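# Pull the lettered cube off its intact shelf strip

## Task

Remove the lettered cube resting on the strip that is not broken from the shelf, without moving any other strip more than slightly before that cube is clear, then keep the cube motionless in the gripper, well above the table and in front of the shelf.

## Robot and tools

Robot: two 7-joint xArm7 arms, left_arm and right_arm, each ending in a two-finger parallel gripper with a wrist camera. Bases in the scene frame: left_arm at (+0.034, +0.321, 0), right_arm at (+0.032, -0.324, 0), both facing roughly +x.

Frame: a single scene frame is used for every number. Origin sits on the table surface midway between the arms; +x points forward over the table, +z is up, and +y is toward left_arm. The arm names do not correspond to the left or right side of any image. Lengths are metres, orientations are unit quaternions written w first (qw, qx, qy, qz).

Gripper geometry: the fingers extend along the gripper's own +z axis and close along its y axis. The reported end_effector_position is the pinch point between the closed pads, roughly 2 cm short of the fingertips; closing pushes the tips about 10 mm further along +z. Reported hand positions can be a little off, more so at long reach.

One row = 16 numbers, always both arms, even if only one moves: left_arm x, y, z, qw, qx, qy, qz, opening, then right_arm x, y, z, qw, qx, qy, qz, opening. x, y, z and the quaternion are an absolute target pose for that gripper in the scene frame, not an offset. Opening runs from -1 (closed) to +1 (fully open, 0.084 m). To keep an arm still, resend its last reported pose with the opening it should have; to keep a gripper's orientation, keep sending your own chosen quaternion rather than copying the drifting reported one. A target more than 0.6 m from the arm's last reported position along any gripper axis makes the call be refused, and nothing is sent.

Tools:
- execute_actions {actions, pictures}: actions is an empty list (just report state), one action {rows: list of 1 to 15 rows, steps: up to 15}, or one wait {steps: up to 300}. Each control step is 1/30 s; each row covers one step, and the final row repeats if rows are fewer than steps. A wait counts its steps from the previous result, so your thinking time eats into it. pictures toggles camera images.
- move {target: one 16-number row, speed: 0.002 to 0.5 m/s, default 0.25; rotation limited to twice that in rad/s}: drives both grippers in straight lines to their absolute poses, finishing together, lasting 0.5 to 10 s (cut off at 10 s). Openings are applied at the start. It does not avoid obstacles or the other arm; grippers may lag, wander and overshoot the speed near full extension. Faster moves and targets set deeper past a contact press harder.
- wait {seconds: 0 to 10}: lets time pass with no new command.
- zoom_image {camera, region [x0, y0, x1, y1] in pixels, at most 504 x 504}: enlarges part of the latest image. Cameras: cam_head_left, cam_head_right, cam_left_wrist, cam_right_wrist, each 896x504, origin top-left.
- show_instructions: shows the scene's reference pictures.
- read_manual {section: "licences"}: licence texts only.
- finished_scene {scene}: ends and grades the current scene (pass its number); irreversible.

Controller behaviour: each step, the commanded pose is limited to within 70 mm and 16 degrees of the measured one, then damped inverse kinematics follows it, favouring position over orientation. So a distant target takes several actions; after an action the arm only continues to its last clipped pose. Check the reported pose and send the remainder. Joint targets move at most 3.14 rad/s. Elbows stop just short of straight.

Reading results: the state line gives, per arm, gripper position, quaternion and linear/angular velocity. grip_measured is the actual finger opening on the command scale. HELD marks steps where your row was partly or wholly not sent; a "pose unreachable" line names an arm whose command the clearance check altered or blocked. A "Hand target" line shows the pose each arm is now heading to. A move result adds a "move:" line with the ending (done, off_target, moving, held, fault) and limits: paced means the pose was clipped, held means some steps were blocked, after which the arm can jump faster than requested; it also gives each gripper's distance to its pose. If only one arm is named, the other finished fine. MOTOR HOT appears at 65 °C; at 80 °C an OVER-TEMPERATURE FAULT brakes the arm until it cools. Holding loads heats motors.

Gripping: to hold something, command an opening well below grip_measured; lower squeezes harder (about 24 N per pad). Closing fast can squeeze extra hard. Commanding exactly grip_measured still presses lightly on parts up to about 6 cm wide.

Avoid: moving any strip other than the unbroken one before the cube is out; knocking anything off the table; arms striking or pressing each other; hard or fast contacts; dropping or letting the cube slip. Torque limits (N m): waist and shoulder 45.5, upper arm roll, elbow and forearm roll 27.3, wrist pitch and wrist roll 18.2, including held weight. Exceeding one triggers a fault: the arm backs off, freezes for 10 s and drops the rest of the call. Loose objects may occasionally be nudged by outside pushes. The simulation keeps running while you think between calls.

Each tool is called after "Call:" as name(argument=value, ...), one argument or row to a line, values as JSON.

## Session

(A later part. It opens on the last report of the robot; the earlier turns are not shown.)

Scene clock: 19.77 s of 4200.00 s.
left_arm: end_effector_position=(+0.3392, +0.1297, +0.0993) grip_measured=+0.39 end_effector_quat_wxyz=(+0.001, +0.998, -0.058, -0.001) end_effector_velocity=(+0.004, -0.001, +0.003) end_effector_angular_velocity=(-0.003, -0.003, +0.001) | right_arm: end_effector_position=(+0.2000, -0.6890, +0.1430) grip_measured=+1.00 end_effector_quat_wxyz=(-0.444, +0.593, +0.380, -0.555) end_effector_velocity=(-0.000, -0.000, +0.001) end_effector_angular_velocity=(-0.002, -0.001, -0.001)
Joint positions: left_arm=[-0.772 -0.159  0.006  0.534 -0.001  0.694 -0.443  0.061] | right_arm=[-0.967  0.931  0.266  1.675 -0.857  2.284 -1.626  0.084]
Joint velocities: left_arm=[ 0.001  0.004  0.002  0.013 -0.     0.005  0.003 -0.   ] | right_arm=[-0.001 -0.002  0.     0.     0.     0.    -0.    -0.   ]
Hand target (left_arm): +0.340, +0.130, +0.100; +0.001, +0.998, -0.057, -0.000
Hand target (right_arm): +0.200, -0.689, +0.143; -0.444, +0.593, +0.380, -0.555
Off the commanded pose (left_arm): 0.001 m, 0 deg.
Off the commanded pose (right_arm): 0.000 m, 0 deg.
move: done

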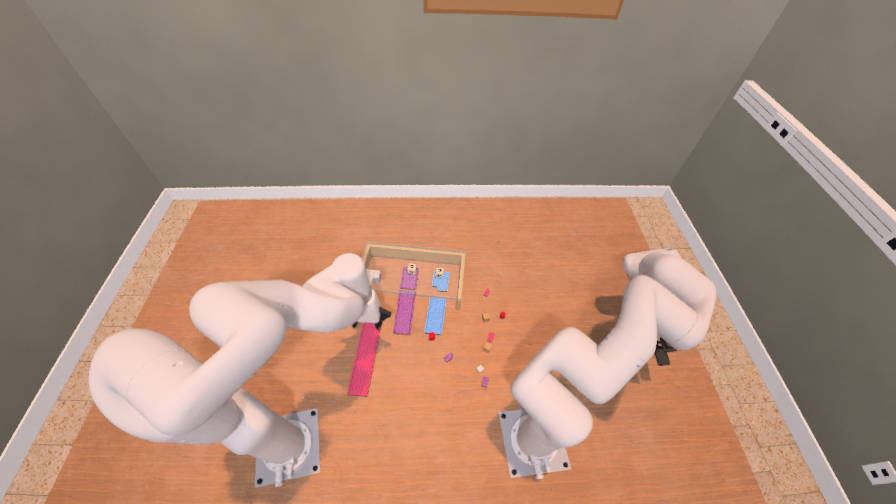

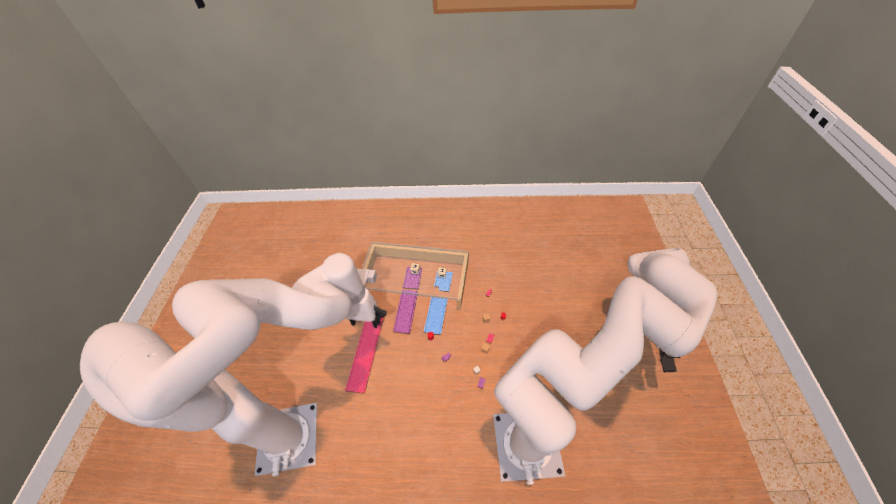

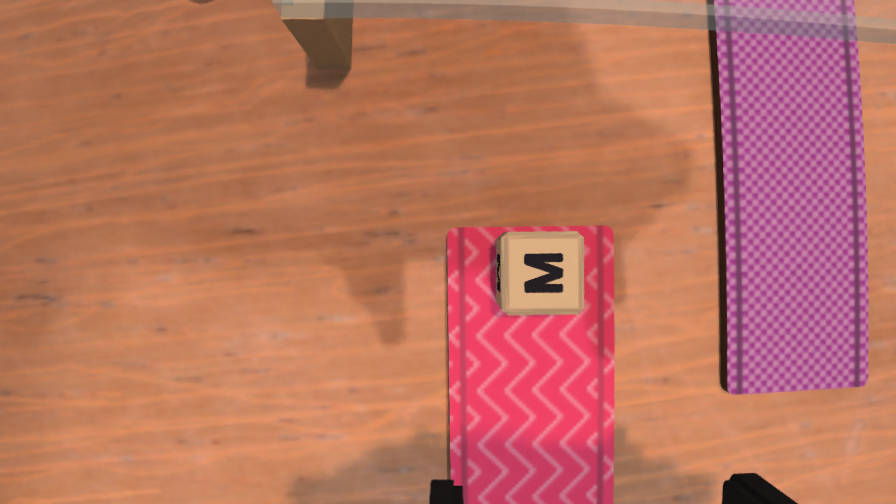

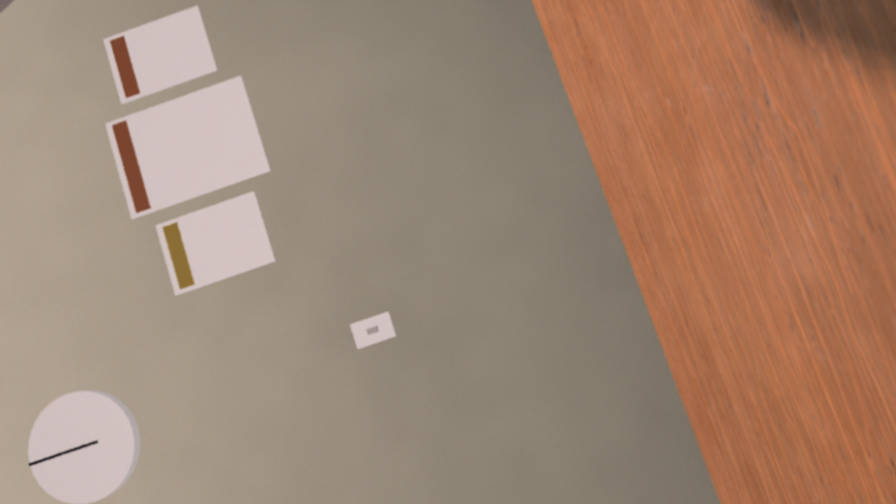

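Call:
move(
  target=[0.397,0.127,0.07,0,0.998,-0.057,0,0.4,0.2,-0.689,0.143,-0.444,0.593,0.38,-0.555,1],
)

Call:
move(
  target=[0.397,0.127,0.03,0,0.998,-0.057,0,0.4,0.2,-0.689,0.143,-0.444,0.593,0.38,-0.555,1],
  speed=0.05,
)

Call:
move(
  target=[0.397,0.127,0.03,0,0.998,-0.057,0,-0.8,0.2,-0.689,0.143,-0.444,0.593,0.38,-0.555,1],
)

Call:
move(
  target=[0.37,0.12,0.22,0,0.998,-0.057,0,-0.8,0.2,-0.689,0.143,-0.444,0.593,0.38,-0.555,1],
  speed=0.15,
)

Scene clock: 25.40 s of 4200.00 s.
left_arm: end_effector_position=(+0.3968, +0.1270, +0.0702) grip_measured=+0.39 end_effector_quat_wxyz=(+0.000, +0.998, -0.057, +0.000) end_effector_velocity=(+0.002, +0.001, -0.001) end_effector_angular_velocity=(+0.001, +0.000, +0.001) | right_arm: end_effector_position=(+0.2000, -0.6890, +0.1430) grip_measured=+1.00 end_effector_quat_wxyz=(-0.444, +0.593, +0.380, -0.555) end_effector_velocity=(+0.000, +0.000, +0.000) end_effector_angular_velocity=(-0.001, -0.001, -0.000)
Joint positions: left_arm=[-0.74   0.07   0.041  0.689 -0.005  0.619 -0.373  0.061] | right_arm=[-0.967  0.931  0.266  1.675 -0.857  2.284 -1.626  0.084]
Joint velocities: left_arm=[ 0.002  0.006  0.001  0.004  0.    -0.001  0.001  0.   ] | right_arm=[ 0.    -0.001  0.    -0.     0.001 -0.     0.001 -0.   ]
Hand target (left_arm): +0.397, +0.127, +0.070; -0.000, +0.998, -0.057, +0.000
Hand target (right_arm): +0.200, -0.689, +0.143; -0.444, +0.593, +0.380, -0.555
Off the commanded pose (left_arm): 0.000 m, 0 deg.
Off the commanded pose (right_arm): 0.000 m, 0 deg.
After step 90, 1.80 s passed at rest.
move: done

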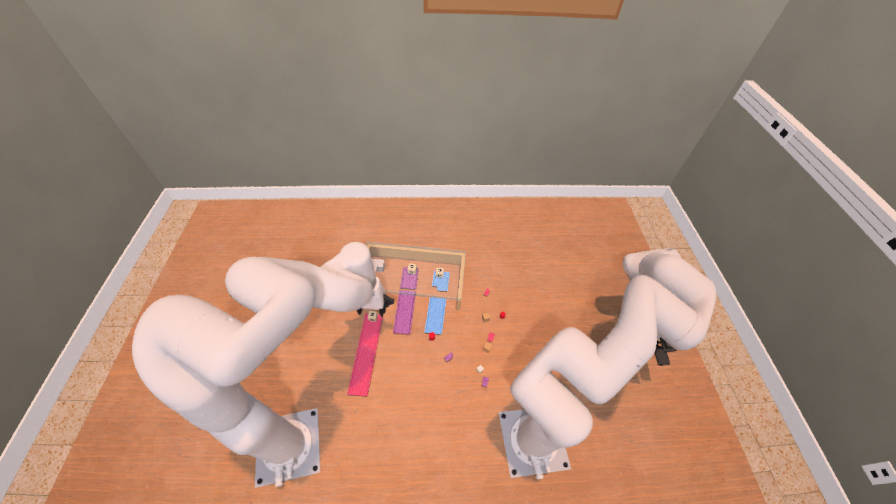

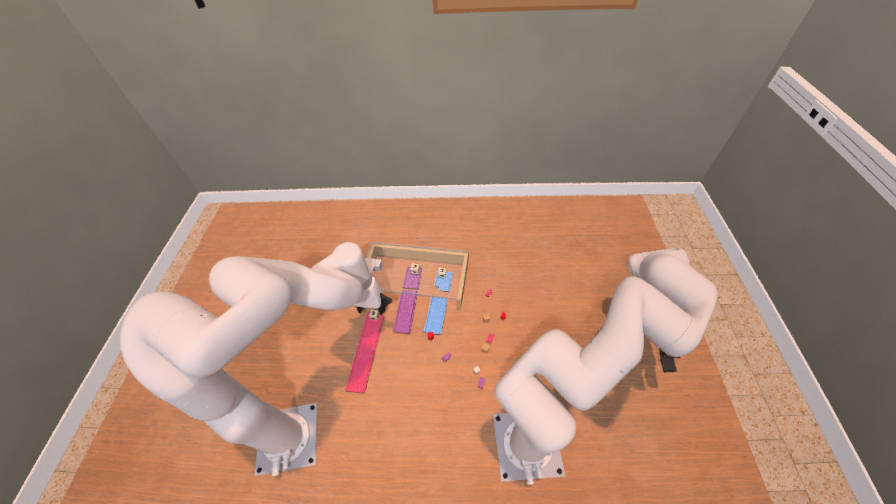

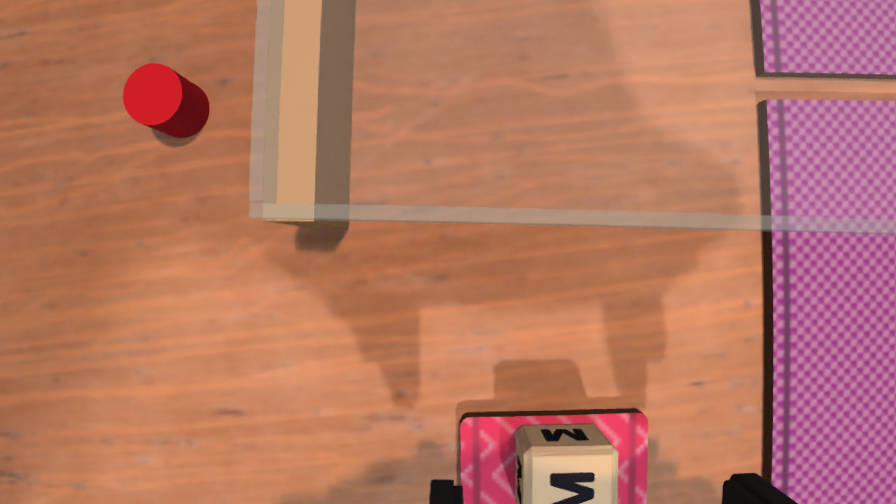

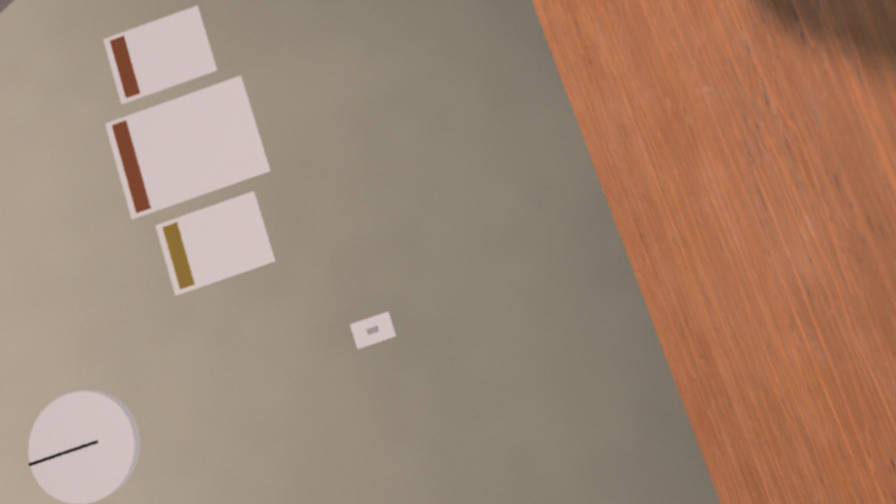

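Scene clock: 26.50 s of 4200.00 s.
left_arm: end_effector_position=(+0.3971, +0.1271, +0.0303) grip_measured=+0.39 end_effector_quat_wxyz=(-0.000, +0.998, -0.057, +0.000) end_effector_velocity=(+0.001, -0.000, -0.001) end_effector_angular_velocity=(-0.001, -0.002, -0.000) | right_arm: end_effector_position=(+0.2000, -0.6890, +0.1430) grip_measured=+1.00 end_effector_quat_wxyz=(-0.444, +0.593, +0.380, -0.555) end_effector_velocity=(+0.000, +0.000, -0.000) end_effector_angular_velocity=(+0.001, -0.000, -0.001)
Joint positions: left_arm=[-0.738  0.179  0.039  0.675 -0.014  0.496 -0.366  0.061] | right_arm=[-0.967  0.931  0.266  1.675 -0.857  2.284 -1.626  0.084]
Joint velocities: left_arm=[ 0.001  0.003 -0.     0.001  0.    -0.005  0.     0.   ] | right_arm=[ 0.    -0.    -0.    -0.     0.002  0.     0.    -0.   ]
Hand target (left_arm): +0.397, +0.127, +0.030; -0.000, +0.998, -0.057, +0.000
Hand target (right_arm): +0.200, -0.689, +0.143; -0.444, +0.593, +0.380, -0.555
Off the commanded pose (left_arm): 0.000 m, 0 deg.
Off the commanded pose (right_arm): 0.000 m, 0 deg.
move: done

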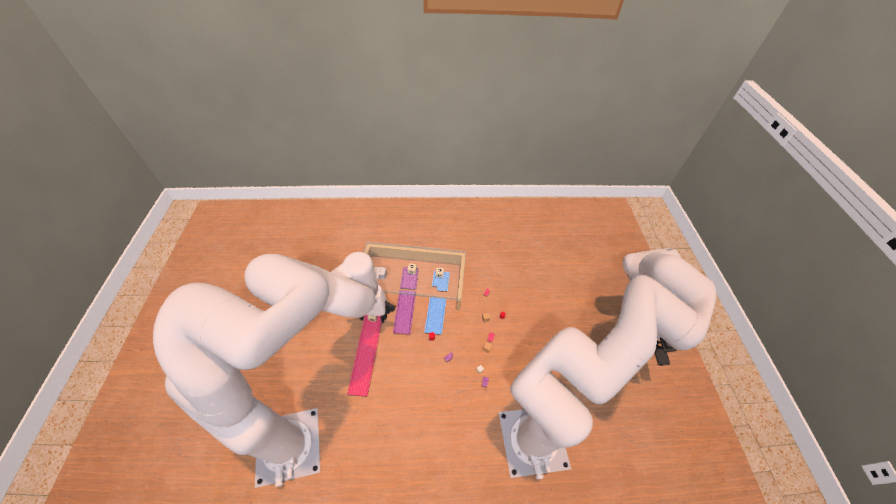

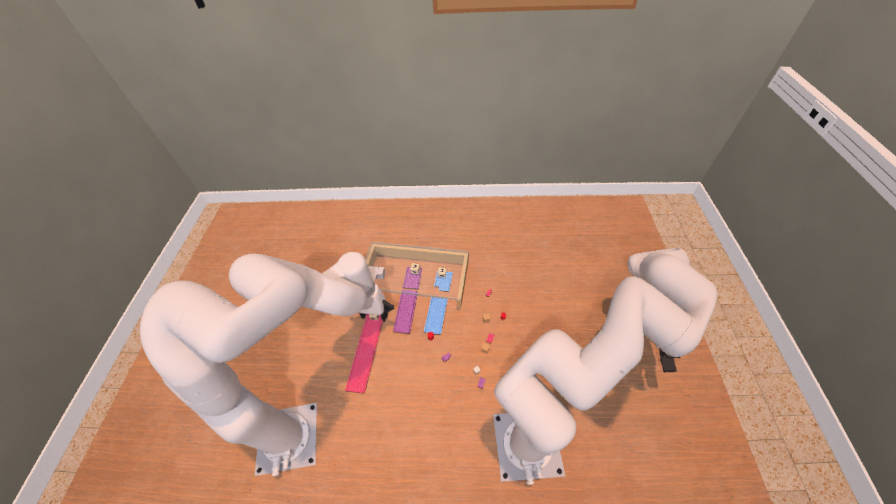

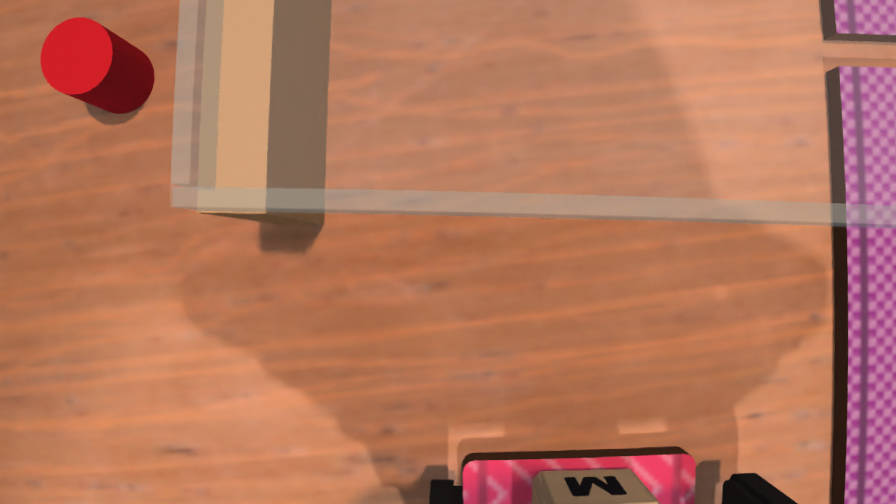

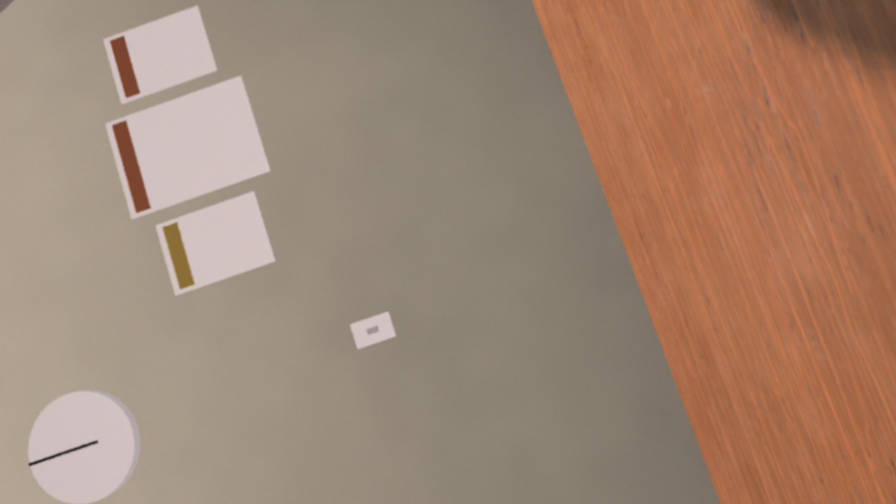

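Scene clock: 27.20 s of 4200.00 s.
left_arm: end_effector_position=(+0.3972, +0.1269, +0.0303) grip_measured=-0.43 end_effector_quat_wxyz=(+0.000, +0.998, -0.057, +0.000) end_effector_velocity=(-0.000, -0.000, -0.000) end_effector_angular_velocity=(-0.001, +0.000, +0.001) | right_arm: end_effector_position=(+0.2000, -0.6890, +0.1430) grip_measured=+1.00 end_effector_quat_wxyz=(-0.444, +0.593, +0.380, -0.555) end_effector_velocity=(+0.000, +0.000, -0.000) end_effector_angular_velocity=(+0.000, -0.000, -0.000)
Joint positions: left_arm=[-0.738  0.18   0.039  0.676 -0.014  0.496 -0.366  0.025] | right_arm=[-0.967  0.931  0.266  1.675 -0.857  2.284 -1.626  0.084]
Joint velocities: left_arm=[ 0.     0.    -0.    -0.    -0.001 -0.001 -0.     0.   ] | right_arm=[ 0.     0.     0.     0.     0.001 -0.     0.    -0.   ]
Hand target (left_arm): +0.397, +0.127, +0.030; -0.000, +0.998, -0.057, +0.000
Hand target (right_arm): +0.200, -0.689, +0.143; -0.444, +0.593, +0.380, -0.555
Off the commanded pose (left_arm): 0.000 m, 0 deg.
Off the commanded pose (right_arm): 0.000 m, 0 deg.
move: done

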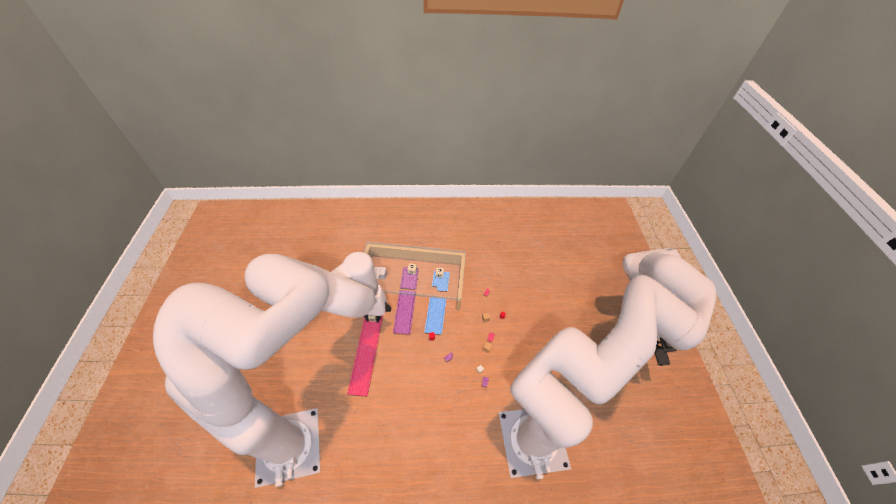

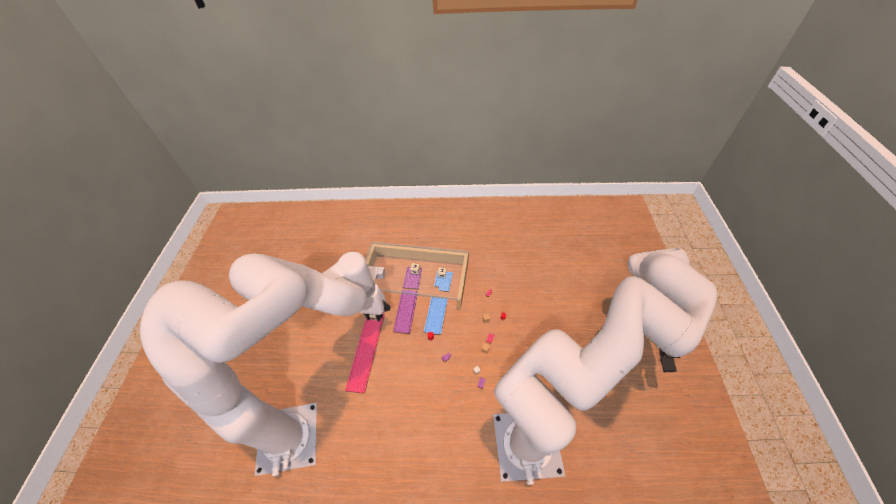

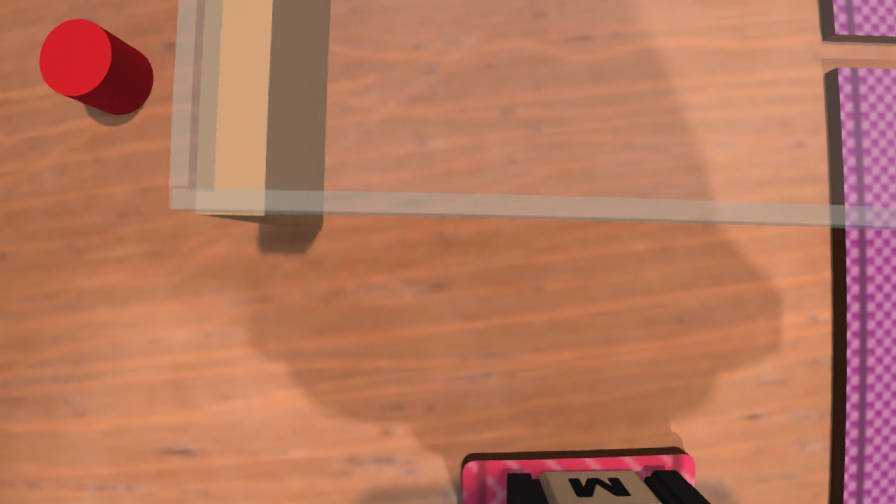

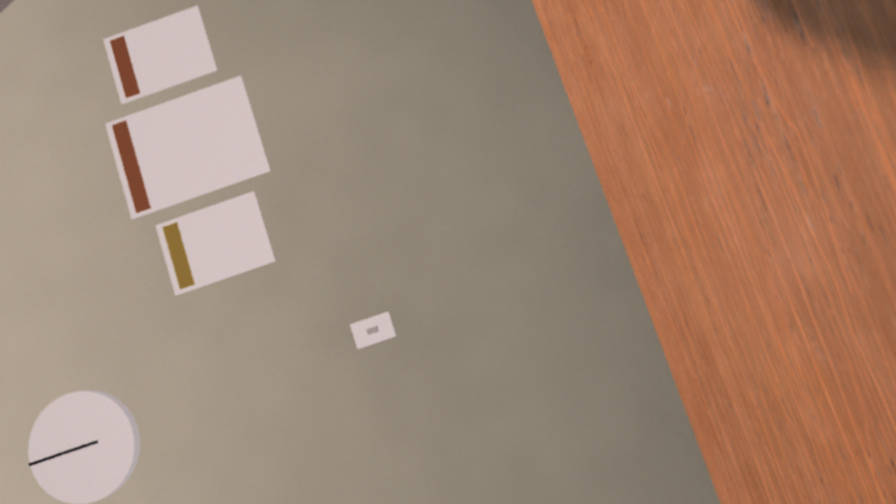

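Scene clock: 28.90 s of 4200.00 s.
left_arm: end_effector_position=(+0.3702, +0.1194, +0.2192) grip_measured=-0.43 end_effector_quat_wxyz=(+0.000, +0.998, -0.058, -0.001) end_effector_velocity=(+0.001, -0.001, +0.004) end_effector_angular_velocity=(-0.004, -0.005, +0.000) | right_arm: end_effector_position=(+0.2000, -0.6890, +0.1430) grip_measured=+1.00 end_effector_quat_wxyz=(-0.444, +0.593, +0.380, -0.555) end_effector_velocity=(-0.000, -0.000, -0.000) end_effector_angular_velocity=(+0.001, +0.001, +0.000)
Joint positions: left_arm=[-0.763 -0.254  0.015  0.826  0.003  1.081 -0.426  0.025] | right_arm=[-0.967  0.931  0.266  1.675 -0.857  2.284 -1.626  0.084]
Joint velocities: left_arm=[-0.001 -0.004 -0.     0.006 -0.001  0.003 -0.001  0.   ] | right_arm=[-0.     0.001 -0.    -0.    -0.001  0.    -0.001  0.   ]
Hand target (left_arm): +0.370, +0.119, +0.220; +0.001, +0.998, -0.058, -0.000
Hand target (right_arm): +0.200, -0.689, +0.143; -0.444, +0.593, +0.380, -0.555
Off the commanded pose (left_arm): 0.001 m, 0 deg.
Off the commanded pose (right_arm): 0.000 m, 0 deg.
move: done

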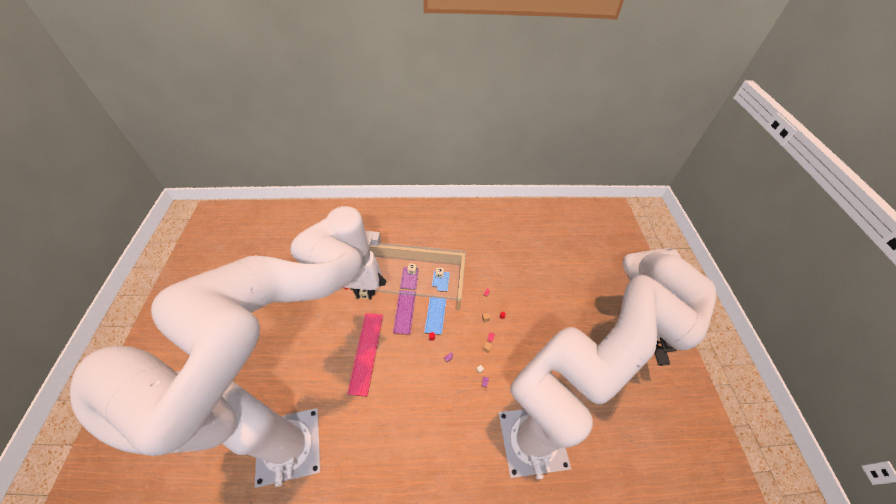

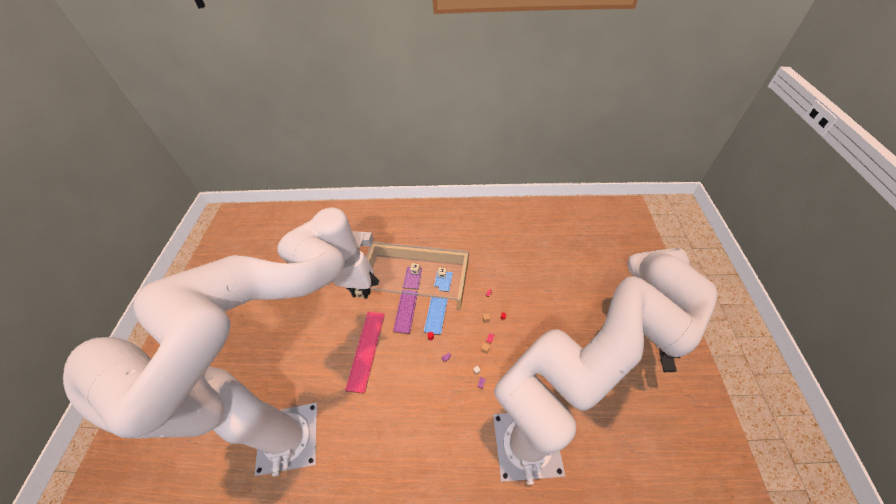

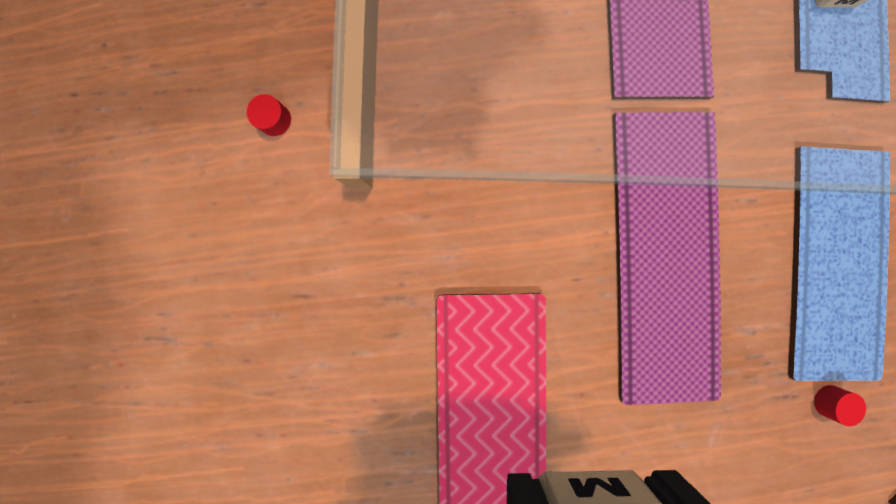

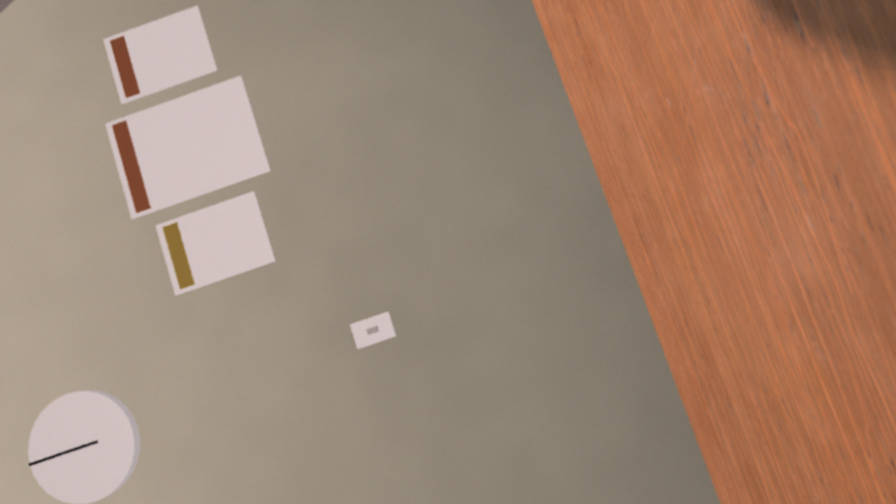

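Call:
finished_scene(
  scene=2,
)

The scene is finished: the task was done.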